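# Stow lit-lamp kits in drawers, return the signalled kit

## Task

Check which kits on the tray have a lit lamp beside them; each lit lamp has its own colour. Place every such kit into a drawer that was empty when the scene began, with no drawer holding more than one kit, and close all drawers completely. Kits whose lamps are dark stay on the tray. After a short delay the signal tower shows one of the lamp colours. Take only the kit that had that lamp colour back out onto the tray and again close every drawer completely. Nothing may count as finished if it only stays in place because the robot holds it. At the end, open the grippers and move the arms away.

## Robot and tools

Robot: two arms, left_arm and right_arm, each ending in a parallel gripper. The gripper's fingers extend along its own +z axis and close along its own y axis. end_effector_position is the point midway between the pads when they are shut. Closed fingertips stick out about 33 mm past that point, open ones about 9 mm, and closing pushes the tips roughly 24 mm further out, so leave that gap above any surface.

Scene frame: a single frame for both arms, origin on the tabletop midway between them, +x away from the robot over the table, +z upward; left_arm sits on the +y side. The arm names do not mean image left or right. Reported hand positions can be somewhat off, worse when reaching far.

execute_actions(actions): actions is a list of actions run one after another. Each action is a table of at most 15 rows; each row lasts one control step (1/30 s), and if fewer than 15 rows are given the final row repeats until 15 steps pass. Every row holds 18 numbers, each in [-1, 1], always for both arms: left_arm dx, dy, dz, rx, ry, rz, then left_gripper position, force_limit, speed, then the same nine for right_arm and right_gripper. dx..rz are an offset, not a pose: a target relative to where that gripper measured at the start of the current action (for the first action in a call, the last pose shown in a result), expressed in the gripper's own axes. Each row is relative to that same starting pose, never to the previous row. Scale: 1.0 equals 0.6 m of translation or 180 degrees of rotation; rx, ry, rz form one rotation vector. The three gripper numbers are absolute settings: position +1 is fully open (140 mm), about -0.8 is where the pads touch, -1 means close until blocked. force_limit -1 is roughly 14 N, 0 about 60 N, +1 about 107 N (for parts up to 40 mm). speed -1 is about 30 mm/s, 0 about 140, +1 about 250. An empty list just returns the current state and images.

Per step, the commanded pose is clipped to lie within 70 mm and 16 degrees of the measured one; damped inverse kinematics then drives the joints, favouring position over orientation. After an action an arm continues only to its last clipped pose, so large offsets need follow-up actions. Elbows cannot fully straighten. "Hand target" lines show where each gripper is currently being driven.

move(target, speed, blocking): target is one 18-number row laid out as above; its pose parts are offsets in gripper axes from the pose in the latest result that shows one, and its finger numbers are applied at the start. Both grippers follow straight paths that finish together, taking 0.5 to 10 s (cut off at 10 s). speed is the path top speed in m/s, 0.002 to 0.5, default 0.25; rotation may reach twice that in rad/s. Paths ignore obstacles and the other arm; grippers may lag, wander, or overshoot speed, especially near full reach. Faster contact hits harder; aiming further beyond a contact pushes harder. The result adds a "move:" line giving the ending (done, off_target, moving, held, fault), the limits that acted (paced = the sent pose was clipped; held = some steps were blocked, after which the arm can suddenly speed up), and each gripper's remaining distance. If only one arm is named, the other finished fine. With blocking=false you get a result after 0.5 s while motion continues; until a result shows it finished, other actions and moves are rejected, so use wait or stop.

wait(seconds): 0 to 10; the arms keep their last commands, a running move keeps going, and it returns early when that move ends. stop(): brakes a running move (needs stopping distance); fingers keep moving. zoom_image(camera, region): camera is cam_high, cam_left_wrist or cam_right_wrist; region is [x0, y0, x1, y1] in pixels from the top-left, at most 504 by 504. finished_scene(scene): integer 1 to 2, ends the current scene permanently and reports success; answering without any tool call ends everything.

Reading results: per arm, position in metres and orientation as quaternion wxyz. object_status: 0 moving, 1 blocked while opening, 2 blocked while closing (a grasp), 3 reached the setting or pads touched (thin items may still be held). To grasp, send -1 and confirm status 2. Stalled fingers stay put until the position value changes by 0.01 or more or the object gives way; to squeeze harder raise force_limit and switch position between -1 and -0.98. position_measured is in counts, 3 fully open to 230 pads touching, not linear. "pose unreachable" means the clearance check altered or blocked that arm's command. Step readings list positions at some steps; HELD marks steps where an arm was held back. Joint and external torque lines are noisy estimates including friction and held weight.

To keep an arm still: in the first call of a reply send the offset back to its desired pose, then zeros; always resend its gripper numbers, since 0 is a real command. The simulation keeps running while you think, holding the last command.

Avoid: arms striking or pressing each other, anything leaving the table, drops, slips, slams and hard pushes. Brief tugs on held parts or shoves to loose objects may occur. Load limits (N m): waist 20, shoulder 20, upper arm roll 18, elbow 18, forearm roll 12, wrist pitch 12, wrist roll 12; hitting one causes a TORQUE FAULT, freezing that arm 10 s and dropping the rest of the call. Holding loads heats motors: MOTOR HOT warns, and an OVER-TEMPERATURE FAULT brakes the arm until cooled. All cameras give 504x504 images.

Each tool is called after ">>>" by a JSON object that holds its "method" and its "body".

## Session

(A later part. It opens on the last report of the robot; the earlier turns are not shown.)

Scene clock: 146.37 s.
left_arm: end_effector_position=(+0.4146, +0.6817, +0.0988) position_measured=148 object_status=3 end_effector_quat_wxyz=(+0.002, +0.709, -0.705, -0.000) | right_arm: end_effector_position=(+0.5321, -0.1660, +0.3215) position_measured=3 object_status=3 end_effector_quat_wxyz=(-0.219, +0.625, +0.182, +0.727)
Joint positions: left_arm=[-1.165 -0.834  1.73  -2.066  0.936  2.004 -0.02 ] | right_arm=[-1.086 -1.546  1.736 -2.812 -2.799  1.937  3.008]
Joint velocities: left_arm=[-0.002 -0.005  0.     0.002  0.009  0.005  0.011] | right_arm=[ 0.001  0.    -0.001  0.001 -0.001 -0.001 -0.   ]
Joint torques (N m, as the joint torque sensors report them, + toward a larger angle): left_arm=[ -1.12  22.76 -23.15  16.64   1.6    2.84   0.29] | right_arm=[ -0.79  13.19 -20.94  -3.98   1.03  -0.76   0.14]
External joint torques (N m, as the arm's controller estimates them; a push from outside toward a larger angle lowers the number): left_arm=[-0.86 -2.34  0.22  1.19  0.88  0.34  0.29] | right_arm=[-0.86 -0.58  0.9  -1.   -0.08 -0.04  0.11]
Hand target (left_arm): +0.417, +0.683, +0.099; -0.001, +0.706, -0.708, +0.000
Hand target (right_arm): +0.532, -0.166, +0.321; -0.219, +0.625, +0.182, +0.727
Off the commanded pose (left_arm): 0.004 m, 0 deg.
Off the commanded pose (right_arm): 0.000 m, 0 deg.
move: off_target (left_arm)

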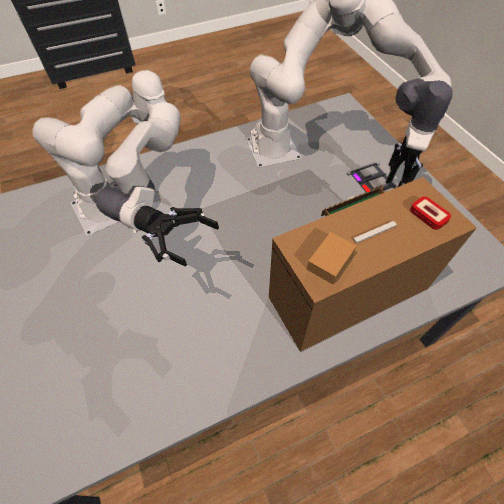

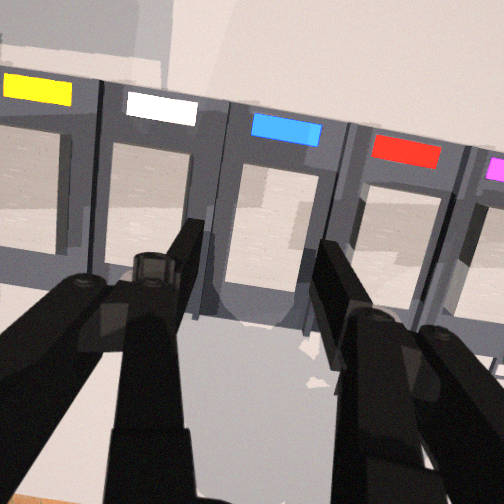

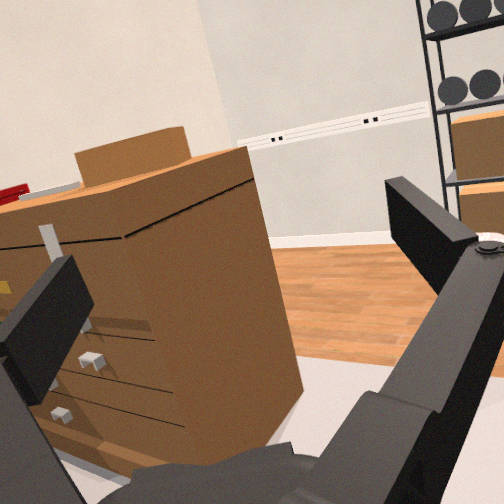

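>>> {"method": "move", "body": {"target": [-0.004,0.011,0.08,0,0,0,-0.2,0,0,0,0,0,0,0,0,1,0,0], "speed": 0.1}}

Scene clock: 155.73 s.
left_arm: end_effector_position=(+0.4040, +0.6838, +0.0520) position_measured=154 object_status=3 end_effector_quat_wxyz=(+0.007, +0.709, -0.706, -0.003) | right_arm: end_effector_position=(+0.5321, -0.1660, +0.3215) position_measured=3 object_status=3 end_effector_quat_wxyz=(-0.219, +0.625, +0.182, +0.727)
Joint positions: left_arm=[-1.197 -0.867  1.825 -2.095  1.002  2.069 -0.041] | right_arm=[-1.086 -1.546  1.736 -2.812 -2.799  1.937  3.008]
Joint velocities: left_arm=[-0.001 -0.    -0.001 -0.     0.007 -0.    -0.027] | right_arm=[-0.002 -0.    -0.    -0.002 -0.002 -0.001  0.001]
Joint torques (N m, as the joint torque sensors report them, + toward a larger angle): left_arm=[ -2.4   23.78 -22.34  12.57   2.94   4.44   0.13] | right_arm=[ -0.26  13.52 -20.97  -3.95   1.01  -0.76   0.15]
External joint torques (N m, as the arm's controller estimates them; a push from outside toward a larger angle lowers the number): left_arm=[-2.33 -3.07  1.04 -1.76  2.24  1.97  0.13] | right_arm=[-0.1  -0.21  0.87 -0.78 -0.1  -0.07  0.12]
Hand target (left_arm): +0.408, +0.683, +0.051; +0.002, +0.709, -0.706, -0.000
Hand target (right_arm): +0.532, -0.166, +0.321; -0.219, +0.625, +0.182, +0.727
Off the commanded pose (left_arm): 0.004 m, 1 deg.
Off the commanded pose (right_arm): 0.000 m, 0 deg.
move: off_target (left_arm)

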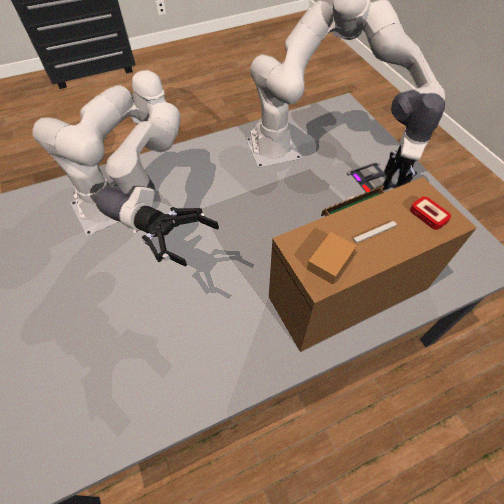

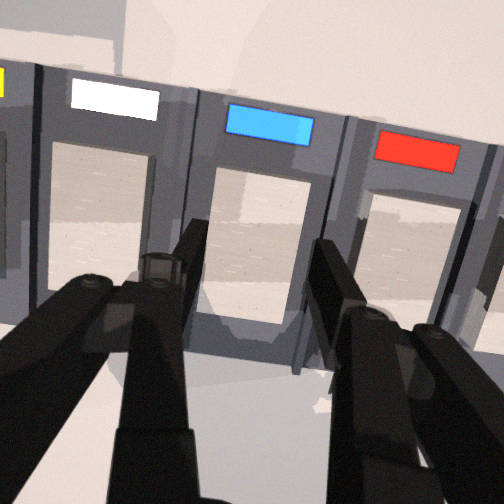

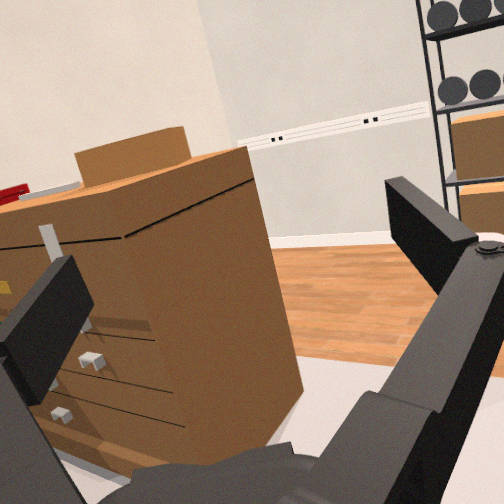

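>>> {"method": "move", "body": {"target": [0,-0.007,0.016,0,0,0,-0.2,0,0,0,0,0,0,0,0,1,0,0], "speed": 0.03}}

>>> {"method": "move", "body": {"target": [0,0,0,0,0,0,-1,0,0,0,0,0,0,0,0,1,0,0]}}

>>> {"method": "move", "body": {"target": [0,0,-0.1,0,0,0,-1,0,0,0,0,0,0,0,0,1,0,0], "speed": 0.1}}

Scene clock: 158.87 s.
left_arm: end_effector_position=(+0.4047, +0.6838, +0.0514) position_measured=154 object_status=3 end_effector_quat_wxyz=(+0.010, +0.710, -0.704, -0.010) | right_arm: end_effector_position=(+0.5321, -0.1660, +0.3215) position_measured=3 object_status=3 end_effector_quat_wxyz=(-0.219, +0.625, +0.182, +0.727)
Joint positions: left_arm=[-1.214 -0.871  1.829 -2.083  1.008  2.05  -0.054] | right_arm=[-1.086 -1.546  1.736 -2.812 -2.799  1.937  3.008]
Joint velocities: left_arm=[-0.    -0.013 -0.005  0.005  0.01  -0.014 -0.012] | right_arm=[-0.     0.001  0.    -0.002  0.    -0.001  0.   ]
Joint torques (N m, as the joint torque sensors report them, + toward a larger angle): left_arm=[ -3.81  14.79 -14.96  11.66   4.05   6.19   0.34] | right_arm=[ -0.65  13.55 -20.71  -3.89   1.03  -0.74   0.14]
External joint torques (N m, as the arm's controller estimates them; a push from outside toward a larger angle lowers the number): left_arm=[ -3.91 -12.46   8.33  -2.66   3.37   3.78   0.35] | right_arm=[-0.61 -0.22  1.18 -0.75 -0.1  -0.04  0.11]
Hand target (left_arm): +0.408, +0.683, +0.043; +0.007, +0.709, -0.706, -0.003
Hand target (right_arm): +0.532, -0.166, +0.321; -0.219, +0.625, +0.182, +0.727
Off the commanded pose (left_arm): 0.010 m, 1 deg.
Off the commanded pose (right_arm): 0.000 m, 0 deg.
move: off_target (left_arm)

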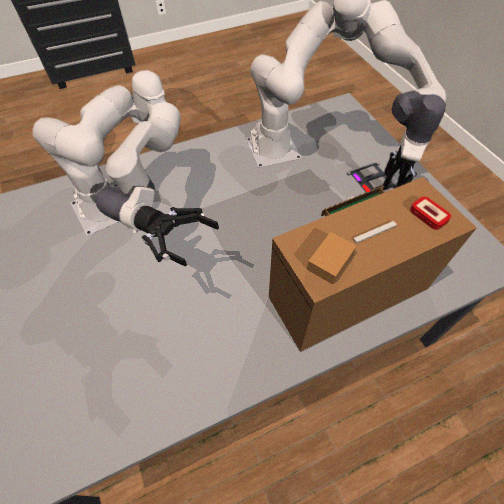

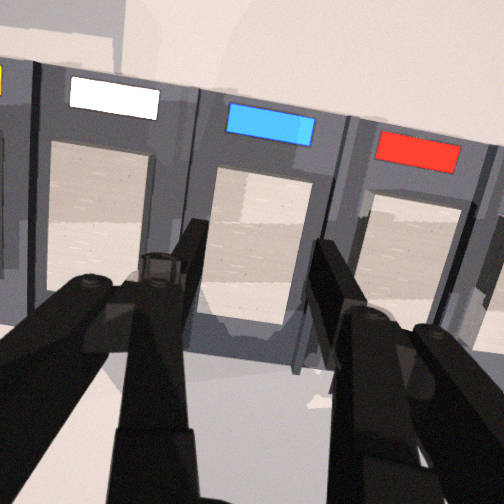

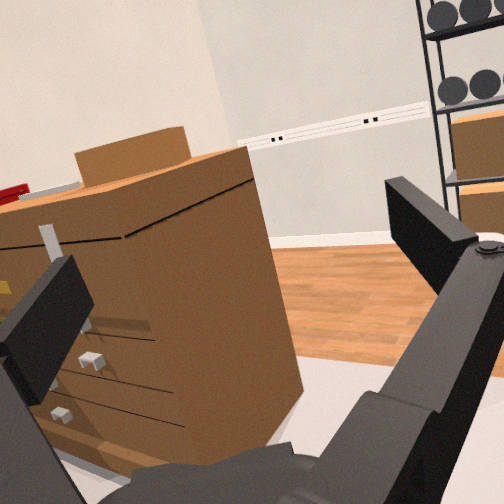

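Scene clock: 159.37 s.
left_arm: end_effector_position=(+0.4005, +0.6837, +0.0525) position_measured=174 object_status=2 end_effector_quat_wxyz=(+0.014, +0.711, -0.703, -0.016) | right_arm: end_effector_position=(+0.5321, -0.1660, +0.3215) position_measured=3 object_status=3 end_effector_quat_wxyz=(-0.219, +0.625, +0.182, +0.727)
Joint positions: left_arm=[-1.212 -0.868  1.824 -2.084  1.005  2.034 -0.056] | right_arm=[-1.086 -1.546  1.736 -2.812 -2.799  1.937  3.008]
Joint velocities: left_arm=[ 0.001 -0.001  0.001  0.002 -0.     0.     0.   ] | right_arm=[-0.     0.     0.001  0.001 -0.     0.     0.   ]
Joint torques (N m, as the joint torque sensors report them, + toward a larger angle): left_arm=[  0.46  20.32 -23.7   14.13   2.     4.31   0.03] | right_arm=[ -0.4   13.46 -20.72  -3.96   1.    -0.72   0.13]
External joint torques (N m, as the arm's controller estimates them; a push from outside toward a larger angle lowers the number): left_arm=[ 0.4  -6.81 -0.37 -0.33  1.3   1.91  0.03] | right_arm=[-0.44 -0.34  1.11 -0.96 -0.11  0.    0.1 ]
Hand target (left_arm): +0.405, +0.684, +0.051; +0.010, +0.710, -0.704, -0.010
Hand target (right_arm): +0.532, -0.166, +0.321; -0.219, +0.625, +0.182, +0.727
Off the commanded pose (left_arm): 0.004 m, 1 deg.
Off the commanded pose (right_arm): 0.000 m, 0 deg.
move: off_target (left_arm)

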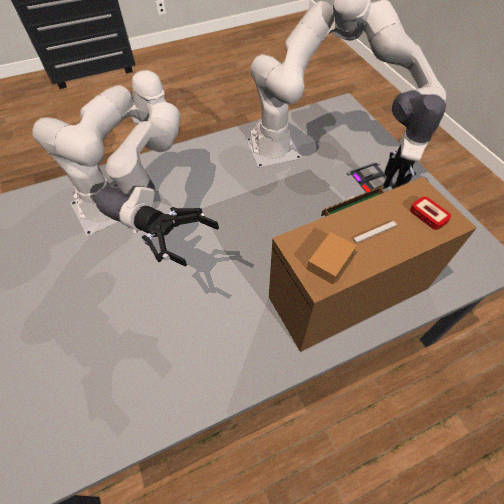

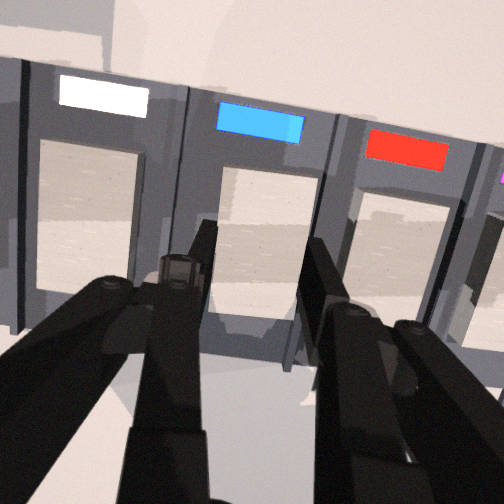

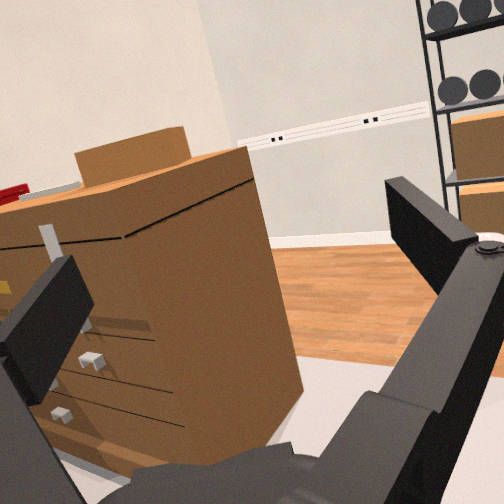

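Scene clock: 160.50 s.
left_arm: end_effector_position=(+0.4031, +0.6838, +0.1111) position_measured=174 object_status=2 end_effector_quat_wxyz=(+0.013, +0.712, -0.702, -0.017) | right_arm: end_effector_position=(+0.5321, -0.1660, +0.3215) position_measured=3 object_status=3 end_effector_quat_wxyz=(-0.219, +0.625, +0.182, +0.727)
Joint positions: left_arm=[-1.151 -0.824  1.698 -2.054  0.922  1.938 -0.022] | right_arm=[-1.086 -1.546  1.736 -2.812 -2.799  1.937  3.008]
Joint velocities: left_arm=[ 0.     0.002 -0.003 -0.001 -0.002 -0.014  0.008] | right_arm=[-0.001  0.     0.001 -0.001  0.     0.    -0.   ]
Joint torques (N m, as the joint torque sensors report them, + toward a larger angle): left_arm=[  2.05  21.87 -26.61  16.31  -0.33   1.87   0.36] | right_arm=[ -0.48  13.61 -20.84  -3.63   1.01  -0.74   0.09]
External joint torques (N m, as the arm's controller estimates them; a push from outside toward a larger angle lowers the number): left_arm=[ 2.27 -2.72 -3.39  0.55 -1.07 -0.53  0.35] | right_arm=[-0.45 -0.13  0.98 -0.52 -0.1  -0.05  0.06]
Hand target (left_arm): +0.402, +0.684, +0.112; +0.014, +0.711, -0.703, -0.016
Hand target (right_arm): +0.532, -0.166, +0.321; -0.219, +0.625, +0.182, +0.727
Off the commanded pose (left_arm): 0.001 m, 0 deg.
Off the commanded pose (right_arm): 0.000 m, 0 deg.
move: done

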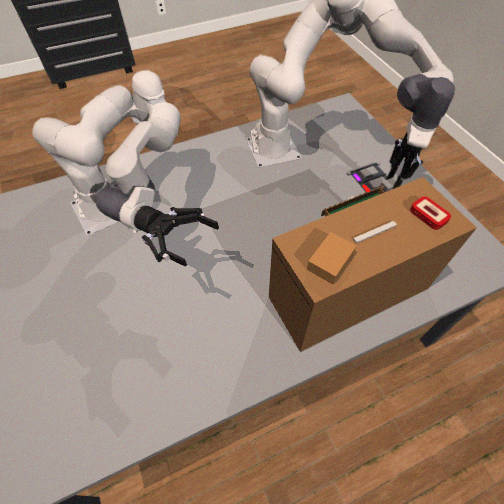

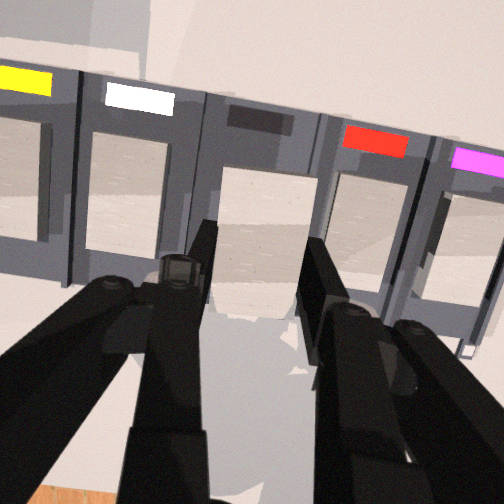

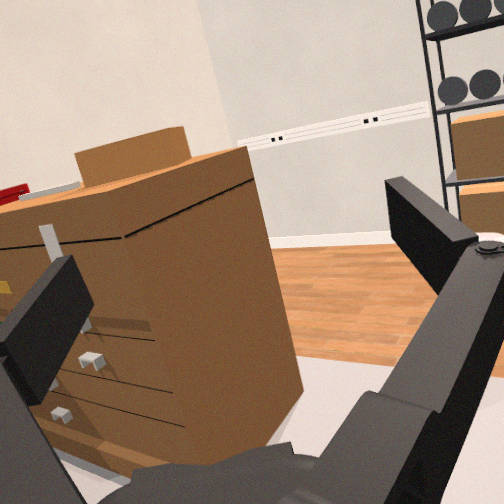

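>>> {"method": "move", "body": {"target": [0.1,0.014,-0.3,0.013,0.002,0.004,-1,0,0,0,0,0,0,0,0,1,0,0], "speed": 0.3}}

>>> {"method": "move", "body": {"target": [0.375,-0.17,0,0,0,0.5,-1,0,0,0,0,0,0,0,0,1,0,0], "speed": 0.4}}

Scene clock: 164.73 s.
left_arm: end_effector_position=(+0.4024, +0.6251, +0.2903) position_measured=174 object_status=2 end_effector_quat_wxyz=(+0.000, +0.709, -0.706, -0.001) | right_arm: end_effector_position=(+0.5321, -0.1660, +0.3215) position_measured=3 object_status=3 end_effector_quat_wxyz=(-0.219, +0.625, +0.182, +0.727)
Joint positions: left_arm=[-0.961 -0.733  1.267 -1.964  0.698  1.669 -0.012] | right_arm=[-1.086 -1.546  1.736 -2.812 -2.799  1.937  3.008]
Joint velocities: left_arm=[ 0.    -0.001 -0.    -0.001 -0.001 -0.014  0.001] | right_arm=[-0.     0.002  0.     0.001  0.001 -0.001  0.001]
Joint torques (N m, as the joint torque sensors report them, + toward a larger angle): left_arm=[  1.35  11.4  -23.53  19.21  -0.23   2.01   0.24] | right_arm=[ -0.5   13.48 -20.79  -4.11   1.05  -0.75   0.13]
External joint torques (N m, as the arm's controller estimates them; a push from outside toward a larger angle lowers the number): left_arm=[ 1.34 -2.84 -3.04  0.54 -1.02 -0.48  0.24] | right_arm=[-0.53 -0.28  1.01 -1.12 -0.07 -0.04  0.1 ]
Hand target (left_arm): +0.402, +0.625, +0.292; +0.002, +0.708, -0.706, +0.000
Hand target (right_arm): +0.532, -0.166, +0.321; -0.219, +0.625, +0.182, +0.727
Off the commanded pose (left_arm): 0.003 m, 0 deg.
Off the commanded pose (right_arm): 0.000 m, 0 deg.
move: done

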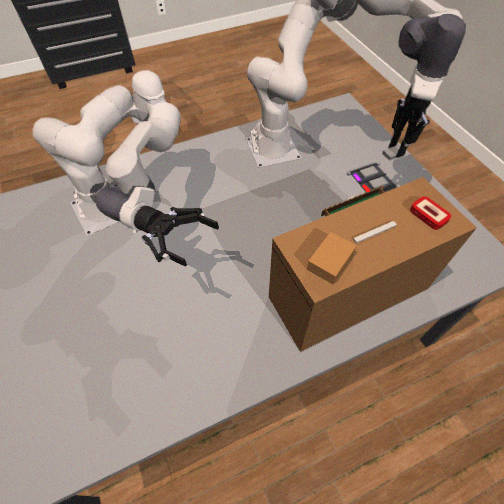

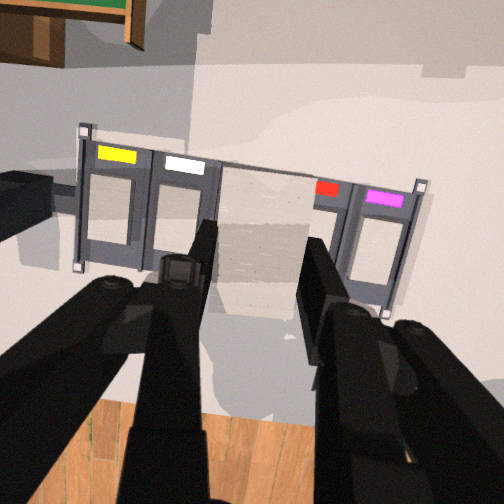

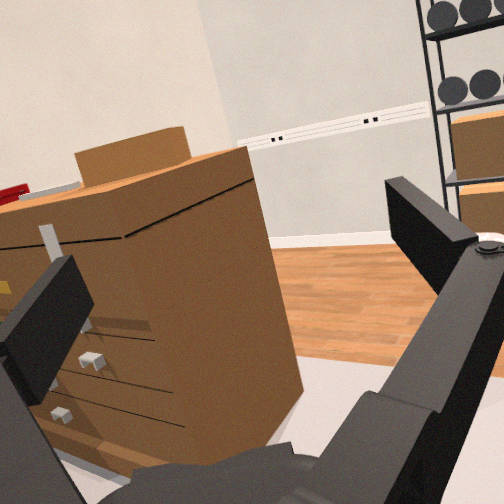

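Scene clock: 167.70 s.
left_arm: end_effector_position=(+0.5054, +0.4003, +0.2965) position_measured=174 object_status=2 end_effector_quat_wxyz=(+0.006, -0.013, +1.000, -0.005) | right_arm: end_effector_position=(+0.5321, -0.1660, +0.3215) position_measured=3 object_status=3 end_effector_quat_wxyz=(-0.219, +0.625, +0.182, +0.727)
Joint positions: left_arm=[-1.672 -1.061  1.25  -1.804  0.994  1.43   0.946] | right_arm=[-1.086 -1.546  1.736 -2.812 -2.799  1.937  3.008]
Joint velocities: left_arm=[-0.001 -0.     0.     0.     0.001 -0.001  0.029] | right_arm=[ 0.     0.002  0.     0.001  0.     0.    -0.   ]
Joint torques (N m, as the joint torque sensors report them, + toward a larger angle): left_arm=[ -1.3   24.45 -28.8   13.77   1.38   2.05   0.35] | right_arm=[ -0.38  13.51 -20.63  -3.84   1.06  -0.75   0.15]
External joint torques (N m, as the arm's controller estimates them; a push from outside toward a larger angle lowers the number): left_arm=[-1.33 -1.61 -2.07  2.08  0.59 -0.42  0.35] | right_arm=[-0.38 -0.29  1.24 -0.83 -0.05 -0.04  0.12]
Hand target (left_arm): +0.506, +0.401, +0.298; +0.007, -0.007, +1.000, -0.004
Hand target (right_arm): +0.532, -0.166, +0.321; -0.219, +0.625, +0.182, +0.727
Off the commanded pose (left_arm): 0.007 m, 2 deg.
Off the commanded pose (right_arm): 0.000 m, 0 deg.
move: off_target (left_arm)

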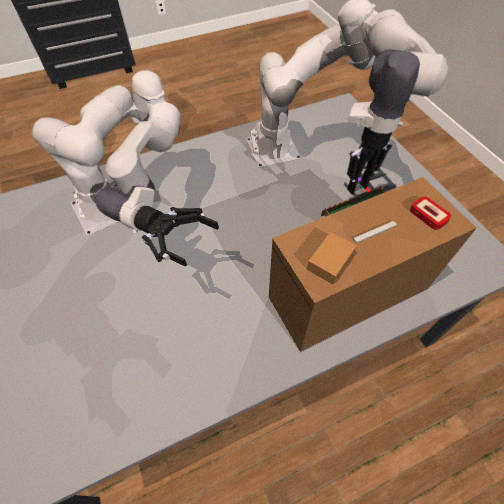

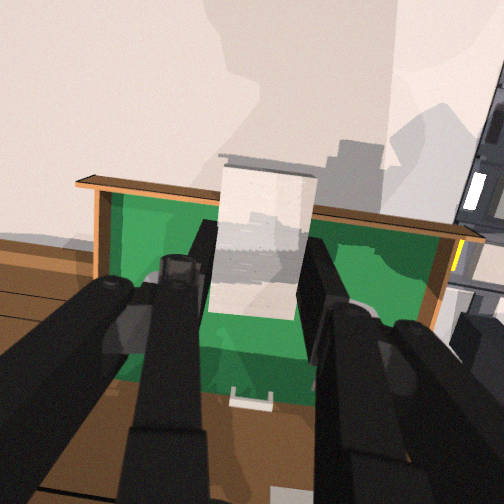

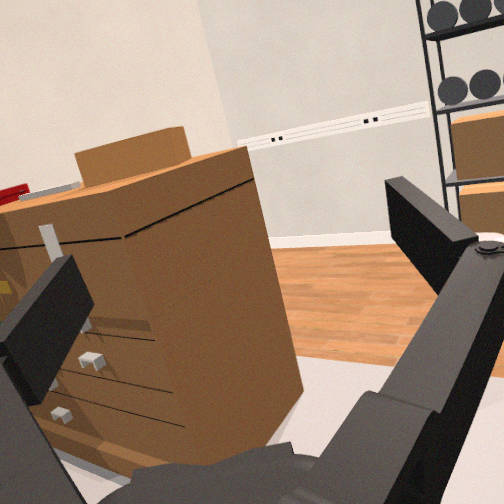

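>>> {"method": "move", "body": {"target": [-0.05,0,0.1,0,0,0,-1,0,0,0,0,0,0,0,0,1,0,0], "speed": 0.1}}

Scene clock: 170.57 s.
left_arm: end_effector_position=(+0.5365, +0.4014, +0.2460) position_measured=174 object_status=2 end_effector_quat_wxyz=(+0.011, -0.012, +1.000, -0.003) | right_arm: end_effector_position=(+0.5321, -0.1660, +0.3215) position_measured=3 object_status=3 end_effector_quat_wxyz=(-0.219, +0.625, +0.182, +0.727)
Joint positions: left_arm=[-1.733 -1.097  1.361 -1.798  1.069  1.514  0.952] | right_arm=[-1.086 -1.546  1.736 -2.812 -2.799  1.937  3.008]
Joint velocities: left_arm=[ 0.001 -0.     0.004  0.002  0.004  0.01  -0.   ] | right_arm=[-0.002 -0.     0.    -0.001 -0.     0.    -0.   ]
Joint torques (N m, as the joint torque sensors report them, + toward a larger angle): left_arm=[ -3.73  21.96 -20.74   8.07   1.24   3.21  -0.22] | right_arm=[ -0.38  13.33 -20.61  -3.78   1.03  -0.77   0.13]
External joint torques (N m, as the arm's controller estimates them; a push from outside toward a larger angle lowers the number): left_arm=[-3.83 -6.71  7.31 -2.95  0.43  0.72 -0.22] | right_arm=[-0.22 -0.4   1.24 -0.58 -0.09 -0.1   0.11]
Hand target (left_arm): +0.536, +0.400, +0.237; +0.006, -0.013, +1.000, -0.004
Hand target (right_arm): +0.532, -0.166, +0.321; -0.219, +0.625, +0.182, +0.727
Off the commanded pose (left_arm): 0.009 m, 1 deg.
Off the commanded pose (right_arm): 0.000 m, 0 deg.
move: off_target (left_arm)

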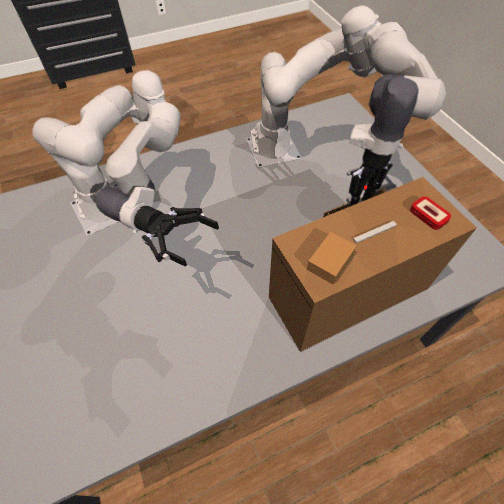

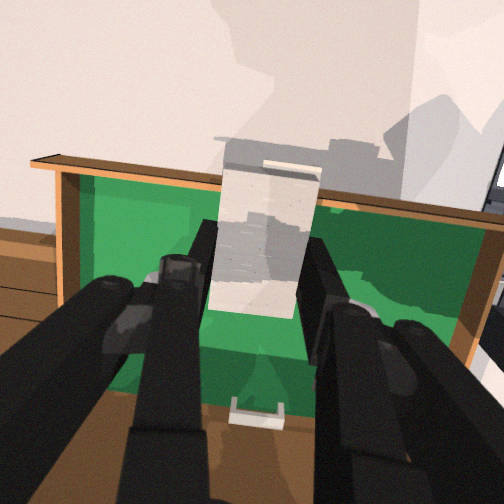

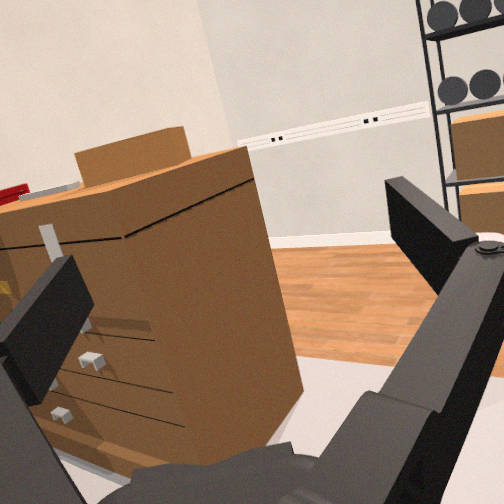

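>>> {"method": "move", "body": {"target": [-0.033,0,-0.015,0,0,0,-1,0,0,0,0,0,0,0,0,1,0,0], "speed": 0.05}}

>>> {"method": "move", "body": {"target": [0,0,0.035,0,0,0,-1,0,0,0,0,0,0,0,0,1,0,0], "speed": 0.03}}

Scene clock: 173.50 s.
left_arm: end_effector_position=(+0.5560, +0.4007, +0.2554) position_measured=174 object_status=2 end_effector_quat_wxyz=(+0.012, -0.016, +1.000, -0.005) | right_arm: end_effector_position=(+0.5321, -0.1660, +0.3215) position_measured=3 object_status=3 end_effector_quat_wxyz=(-0.219, +0.625, +0.182, +0.727)
Joint positions: left_arm=[-1.796 -1.088  1.383 -1.708  1.069  1.497  0.969] | right_arm=[-1.086 -1.546  1.736 -2.812 -2.799  1.937  3.008]
Joint velocities: left_arm=[-0.007  0.001  0.004  0.012 -0.001 -0.015  0.019] | right_arm=[-0.001  0.001 -0.     0.     0.    -0.001  0.001]
Joint torques (N m, as the joint torque sensors report them, + toward a larger angle): left_arm=[ -1.3   30.17 -29.61  11.77   0.85   2.25   0.31] | right_arm=[ -0.36  13.44 -20.83  -4.16   1.01  -0.74   0.11]
External joint torques (N m, as the arm's controller estimates them; a push from outside toward a larger angle lowers the number): left_arm=[-1.23 -0.78 -1.54  1.08  0.05 -0.26  0.31] | right_arm=[-0.38 -0.32  1.05 -1.12 -0.11 -0.03  0.09]
Hand target (left_arm): +0.556, +0.402, +0.255; +0.011, -0.012, +1.000, -0.003
Hand target (right_arm): +0.532, -0.166, +0.321; -0.219, +0.625, +0.182, +0.727
Off the commanded pose (left_arm): 0.001 m, 1 deg.
Off the commanded pose (right_arm): 0.000 m, 0 deg.
move: done

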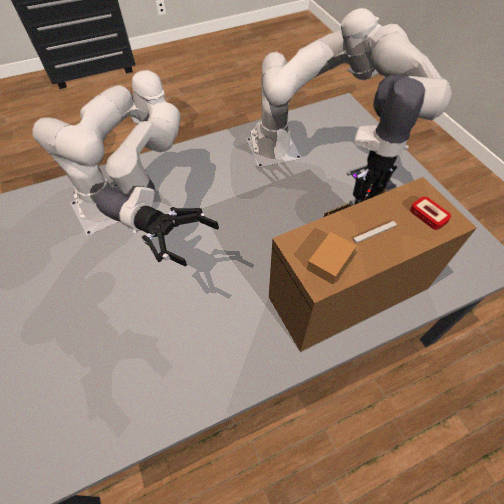

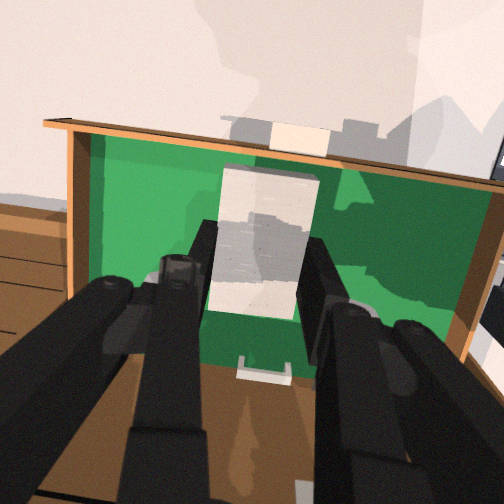

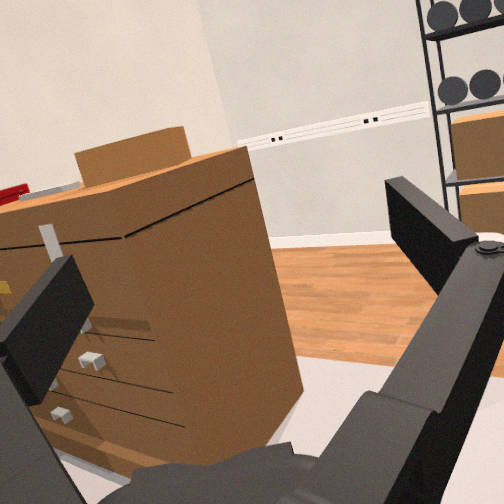

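Scene clock: 174.47 s.
left_arm: end_effector_position=(+0.5551, +0.3991, +0.2350) position_measured=174 object_status=2 end_effector_quat_wxyz=(+0.010, -0.013, +1.000, -0.005) | right_arm: end_effector_position=(+0.5321, -0.1660, +0.3215) position_measured=3 object_status=3 end_effector_quat_wxyz=(-0.219, +0.625, +0.182, +0.727)
Joint positions: left_arm=[-1.792 -1.104  1.408 -1.741  1.085  1.526  0.964] | right_arm=[-1.086 -1.546  1.736 -2.812 -2.799  1.937  3.008]
Joint velocities: left_arm=[ 0.002 -0.     0.    -0.001  0.001  0.013 -0.003] | right_arm=[ 0.     0.001 -0.    -0.    -0.     0.     0.002]
Joint torques (N m, as the joint torque sensors report them, + toward a larger angle): left_arm=[  2.29  28.35 -28.9    9.43   1.69   2.99  -0.06] | right_arm=[ -0.53  13.43 -20.85  -3.76   1.01  -0.73   0.14]
External joint torques (N m, as the arm's controller estimates them; a push from outside toward a larger angle lowers the number): left_arm=[ 2.11 -2.44 -0.6  -1.29  0.88  0.51 -0.06] | right_arm=[-0.56 -0.35  1.01 -0.74 -0.1  -0.02  0.11]
Hand target (left_arm): +0.557, +0.400, +0.234; +0.012, -0.016, +1.000, -0.005
Hand target (right_arm): +0.532, -0.166, +0.321; -0.219, +0.625, +0.182, +0.727
Off the commanded pose (left_arm): 0.002 m, 0 deg.
Off the commanded pose (right_arm): 0.000 m, 0 deg.
move: done

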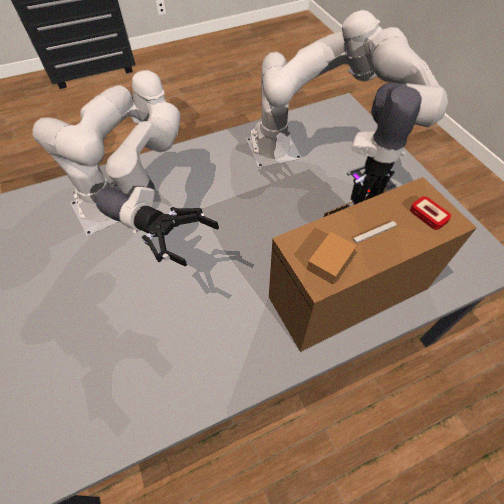

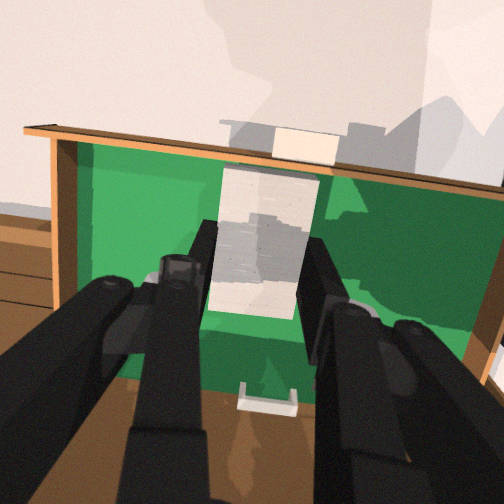

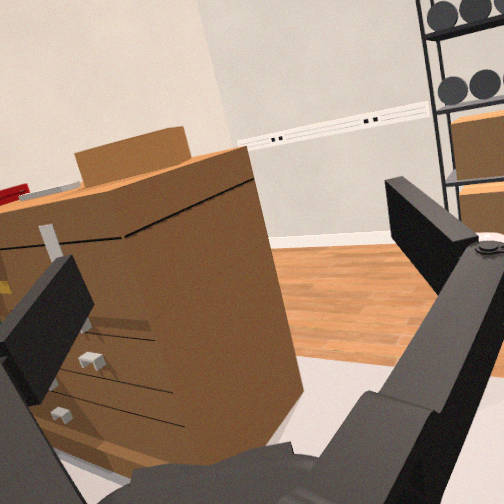

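>>> {"method": "move", "body": {"target": [-0.008,0,0.025,0,0,0,-1,0,0,0,0,0,0,0,0,1,0,0], "speed": 0.02}}

Scene clock: 176.53 s.
left_arm: end_effector_position=(+0.5597, +0.3997, +0.2237) position_measured=174 object_status=2 end_effector_quat_wxyz=(+0.010, -0.015, +1.000, -0.006) | right_arm: end_effector_position=(+0.5321, -0.1660, +0.3215) position_measured=3 object_status=3 end_effector_quat_wxyz=(-0.219, +0.625, +0.182, +0.727)
Joint positions: left_arm=[-1.799 -1.111  1.43  -1.741  1.095  1.545  0.963] | right_arm=[-1.086 -1.546  1.736 -2.812 -2.799  1.937  3.008]
Joint velocities: left_arm=[-0.     0.     0.002  0.001  0.001  0.01  -0.001] | right_arm=[ 0.     0.     0.    -0.002 -0.    -0.     0.002]
Joint torques (N m, as the joint torque sensors report them, + toward a larger angle): left_arm=[ -0.8   27.57 -27.22   8.38   1.74   2.86   0.16] | right_arm=[ -0.32  13.36 -20.7   -3.72   0.99  -0.72   0.15]
External joint torques (N m, as the arm's controller estimates them; a push from outside toward a larger angle lowers the number): left_arm=[-0.9  -3.7   1.32 -2.2   0.93  0.36  0.16] | right_arm=[-0.23 -0.4   1.18 -0.54 -0.13 -0.03  0.12]
Hand target (left_arm): +0.560, +0.399, +0.220; +0.010, -0.013, +1.000, -0.005
Hand target (right_arm): +0.532, -0.166, +0.321; -0.219, +0.625, +0.182, +0.727
Off the commanded pose (left_arm): 0.004 m, 0 deg.
Off the commanded pose (right_arm): 0.000 m, 0 deg.
move: off_target (left_arm)

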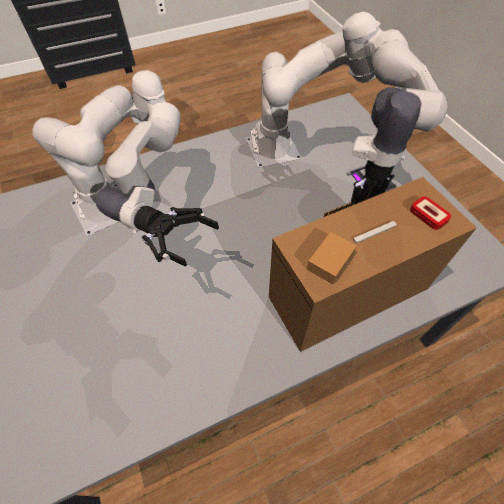

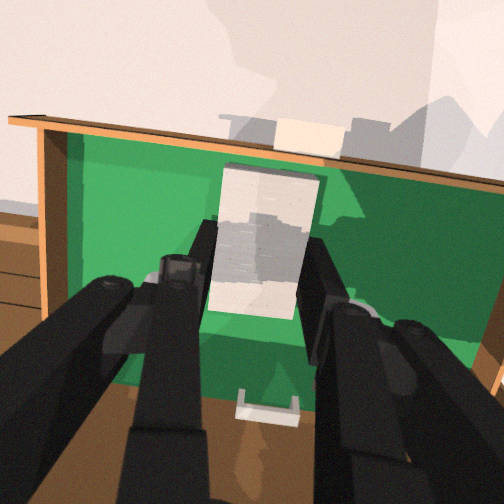

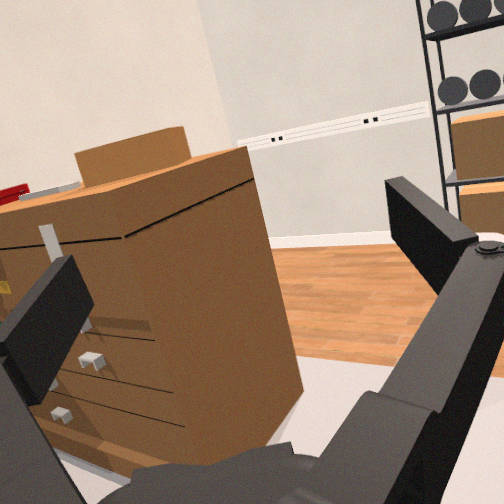

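>>> {"method": "move", "body": {"target": [0,0,-0.075,0,0,0,-0.2,0,0,0,0,0,0,0,0,1,0,0], "speed": 0.06}}

>>> {"method": "move", "body": {"target": [0.22,0,0,0,-0.25,0,-0.2,0,0,0,0,0,0,0,0,1,0,0], "speed": 0.3}}

Scene clock: 182.80 s.
left_arm: end_effector_position=(+0.5600, +0.4019, +0.2678) position_measured=154 object_status=3 end_effector_quat_wxyz=(+0.012, -0.019, +1.000, -0.006) | right_arm: end_effector_position=(+0.5321, -0.1660, +0.3215) position_measured=3 object_status=3 end_effector_quat_wxyz=(-0.219, +0.625, +0.182, +0.727)
Joint positions: left_arm=[-1.813 -1.071  1.382 -1.668  1.055  1.48   0.98 ] | right_arm=[-1.086 -1.546  1.736 -2.812 -2.799  1.937  3.008]
Joint velocities: left_arm=[-0.002 -0.    -0.001  0.002 -0.    -0.019  0.009] | right_arm=[-0.001  0.    -0.001  0.001 -0.     0.    -0.   ]
Joint torques (N m, as the joint torque sensors report them, + toward a larger angle): left_arm=[ -0.67  29.79 -29.92  12.57  -0.38   2.05   0.26] | right_arm=[ -0.3   13.71 -20.9   -4.01   1.    -0.71   0.15]
External joint torques (N m, as the arm's controller estimates them; a push from outside toward a larger angle lowers the number): left_arm=[-0.4  -1.55 -2.27  1.81 -1.17 -0.47  0.26] | right_arm=[-0.24 -0.03  0.94 -0.93 -0.12 -0.01  0.12]
Hand target (left_arm): +0.559, +0.400, +0.269; +0.010, -0.015, +1.000, -0.006
Hand target (right_arm): +0.532, -0.166, +0.321; -0.219, +0.625, +0.182, +0.727
Off the commanded pose (left_arm): 0.002 m, 1 deg.
Off the commanded pose (right_arm): 0.000 m, 0 deg.
move: done

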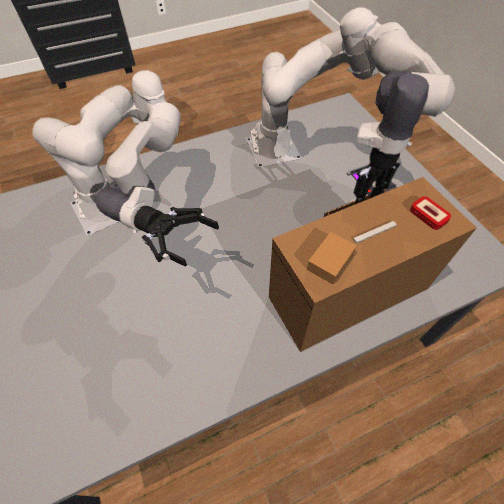

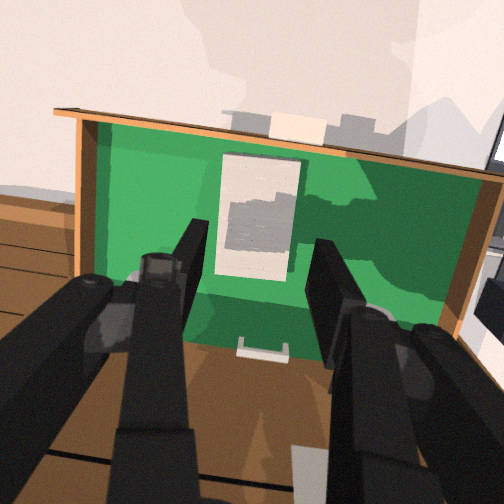

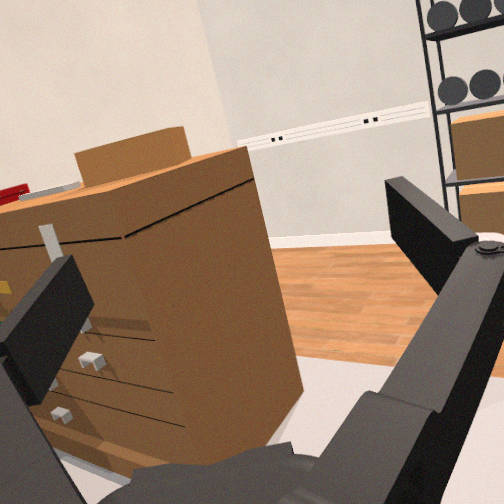

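Scene clock: 184.77 s.
left_arm: end_effector_position=(+0.4288, +0.4061, +0.2618) position_measured=154 object_status=3 end_effector_quat_wxyz=(+0.389, -0.020, +0.921, +0.006) | right_arm: end_effector_position=(+0.5321, -0.1660, +0.3215) position_measured=3 object_status=3 end_effector_quat_wxyz=(-0.219, +0.625, +0.182, +0.727)
Joint positions: left_arm=[-0.868 -1.58   1.126 -2.886  1.745  1.994  0.659] | right_arm=[-1.086 -1.546  1.736 -2.812 -2.799  1.937  3.008]
Joint velocities: left_arm=[ 0.    -0.008  0.002 -0.001  0.014  0.001 -0.027] | right_arm=[-0.    -0.    -0.001  0.    -0.001 -0.    -0.001]
Joint torques (N m, as the joint torque sensors report them, + toward a larger angle): left_arm=[  1.29   9.56 -19.85   7.19   2.22   3.17  -0.21] | right_arm=[ -0.51  13.46 -20.69  -3.9    1.02  -0.76   0.09]
External joint torques (N m, as the arm's controller estimates them; a push from outside toward a larger angle lowers the number): left_arm=[ 1.27 -3.13 -0.86 -2.15  0.91  0.37 -0.19] | right_arm=[-0.52 -0.28  1.19 -0.84 -0.1  -0.05  0.07]
Hand target (left_arm): +0.429, +0.405, +0.262; +0.391, -0.024, +0.920, +0.004
Hand target (right_arm): +0.532, -0.166, +0.321; -0.219, +0.625, +0.182, +0.727
Off the commanded pose (left_arm): 0.010 m, 1 deg.
Off the commanded pose (right_arm): 0.000 m, 0 deg.
move: off_target (left_arm)

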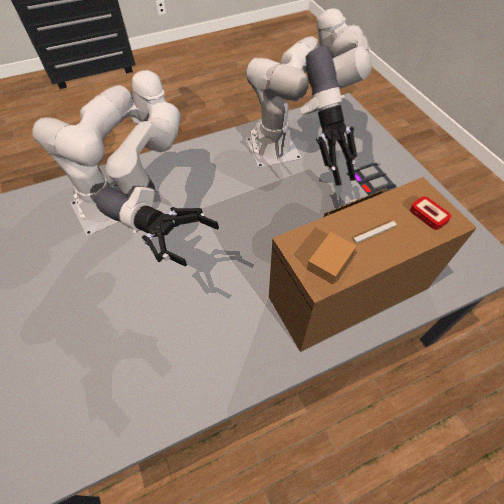

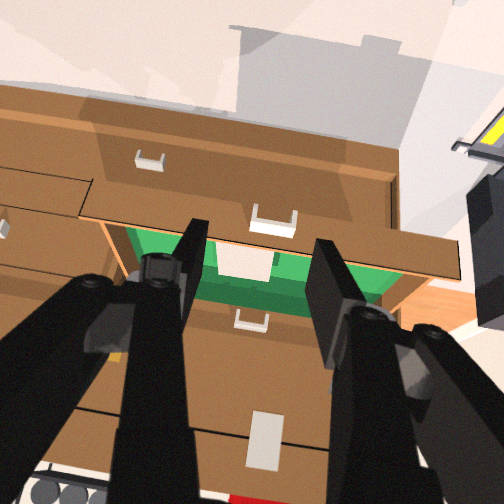

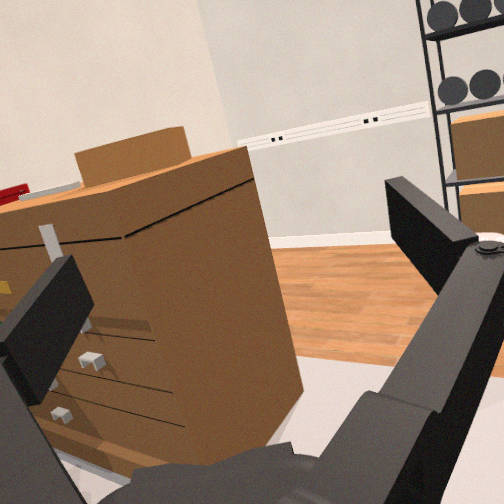

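>>> {"method": "move", "body": {"target": [0.05,-0.005,0.073,0.0095,0,0.0093,-0.2,0,0,0,0,0,0,0,0,1,0,0], "speed": 0.1}}

Scene clock: 188.77 s.
left_arm: end_effector_position=(+0.4389, +0.4043, +0.2070) position_measured=154 object_status=3 end_effector_quat_wxyz=(+0.386, -0.005, +0.923, -0.001) | right_arm: end_effector_position=(+0.5321, -0.1660, +0.3215) position_measured=3 object_status=3 end_effector_quat_wxyz=(-0.219, +0.625, +0.182, +0.727)
Joint positions: left_arm=[-0.863 -1.58   1.341 -2.897  1.938  2.06   0.67 ] | right_arm=[-1.086 -1.546  1.736 -2.812 -2.799  1.937  3.008]
Joint velocities: left_arm=[ 0.    -0.001  0.002  0.     0.014  0.013  0.01 ] | right_arm=[ 0.     0.    -0.     0.001 -0.    -0.    -0.   ]
Joint torques (N m, as the joint torque sensors report them, + toward a larger angle): left_arm=[  1.8    9.79 -20.16   3.37   2.08   3.35   0.29] | right_arm=[ -0.43  13.4  -20.72  -3.9    1.05  -0.77   0.12]
External joint torques (N m, as the arm's controller estimates them; a push from outside toward a larger angle lowers the number): left_arm=[ 1.79 -2.67 -0.15 -1.53  0.89  0.53  0.31] | right_arm=[-0.43 -0.36  1.14 -0.83 -0.07 -0.07  0.1 ]
Hand target (left_arm): +0.439, +0.403, +0.208; +0.388, -0.000, +0.922, -0.001
Hand target (right_arm): +0.532, -0.166, +0.321; -0.219, +0.625, +0.182, +0.727
Off the commanded pose (left_arm): 0.003 m, 1 deg.
Off the commanded pose (right_arm): 0.000 m, 0 deg.
move: done

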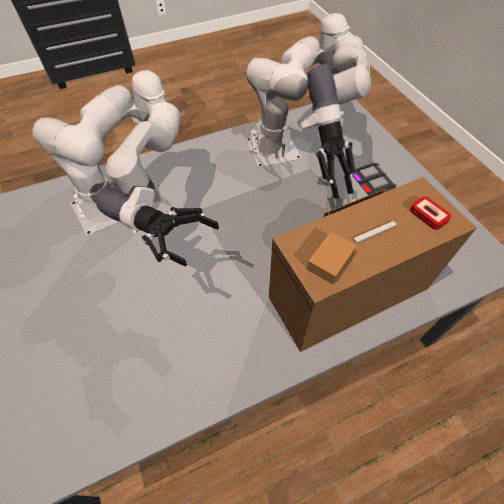

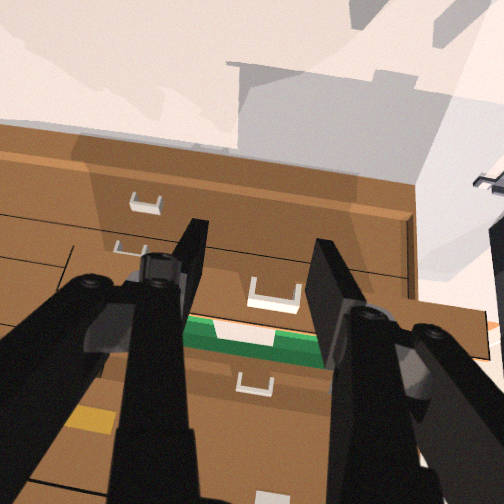

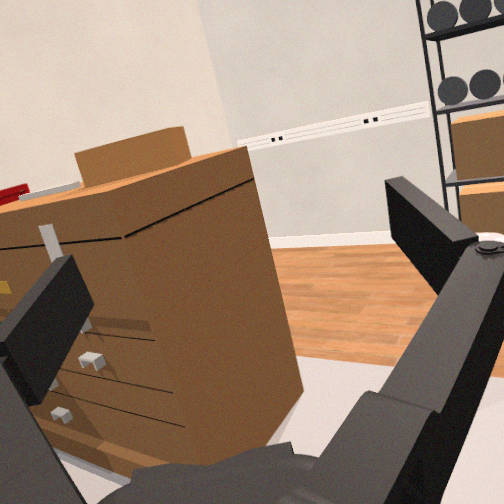

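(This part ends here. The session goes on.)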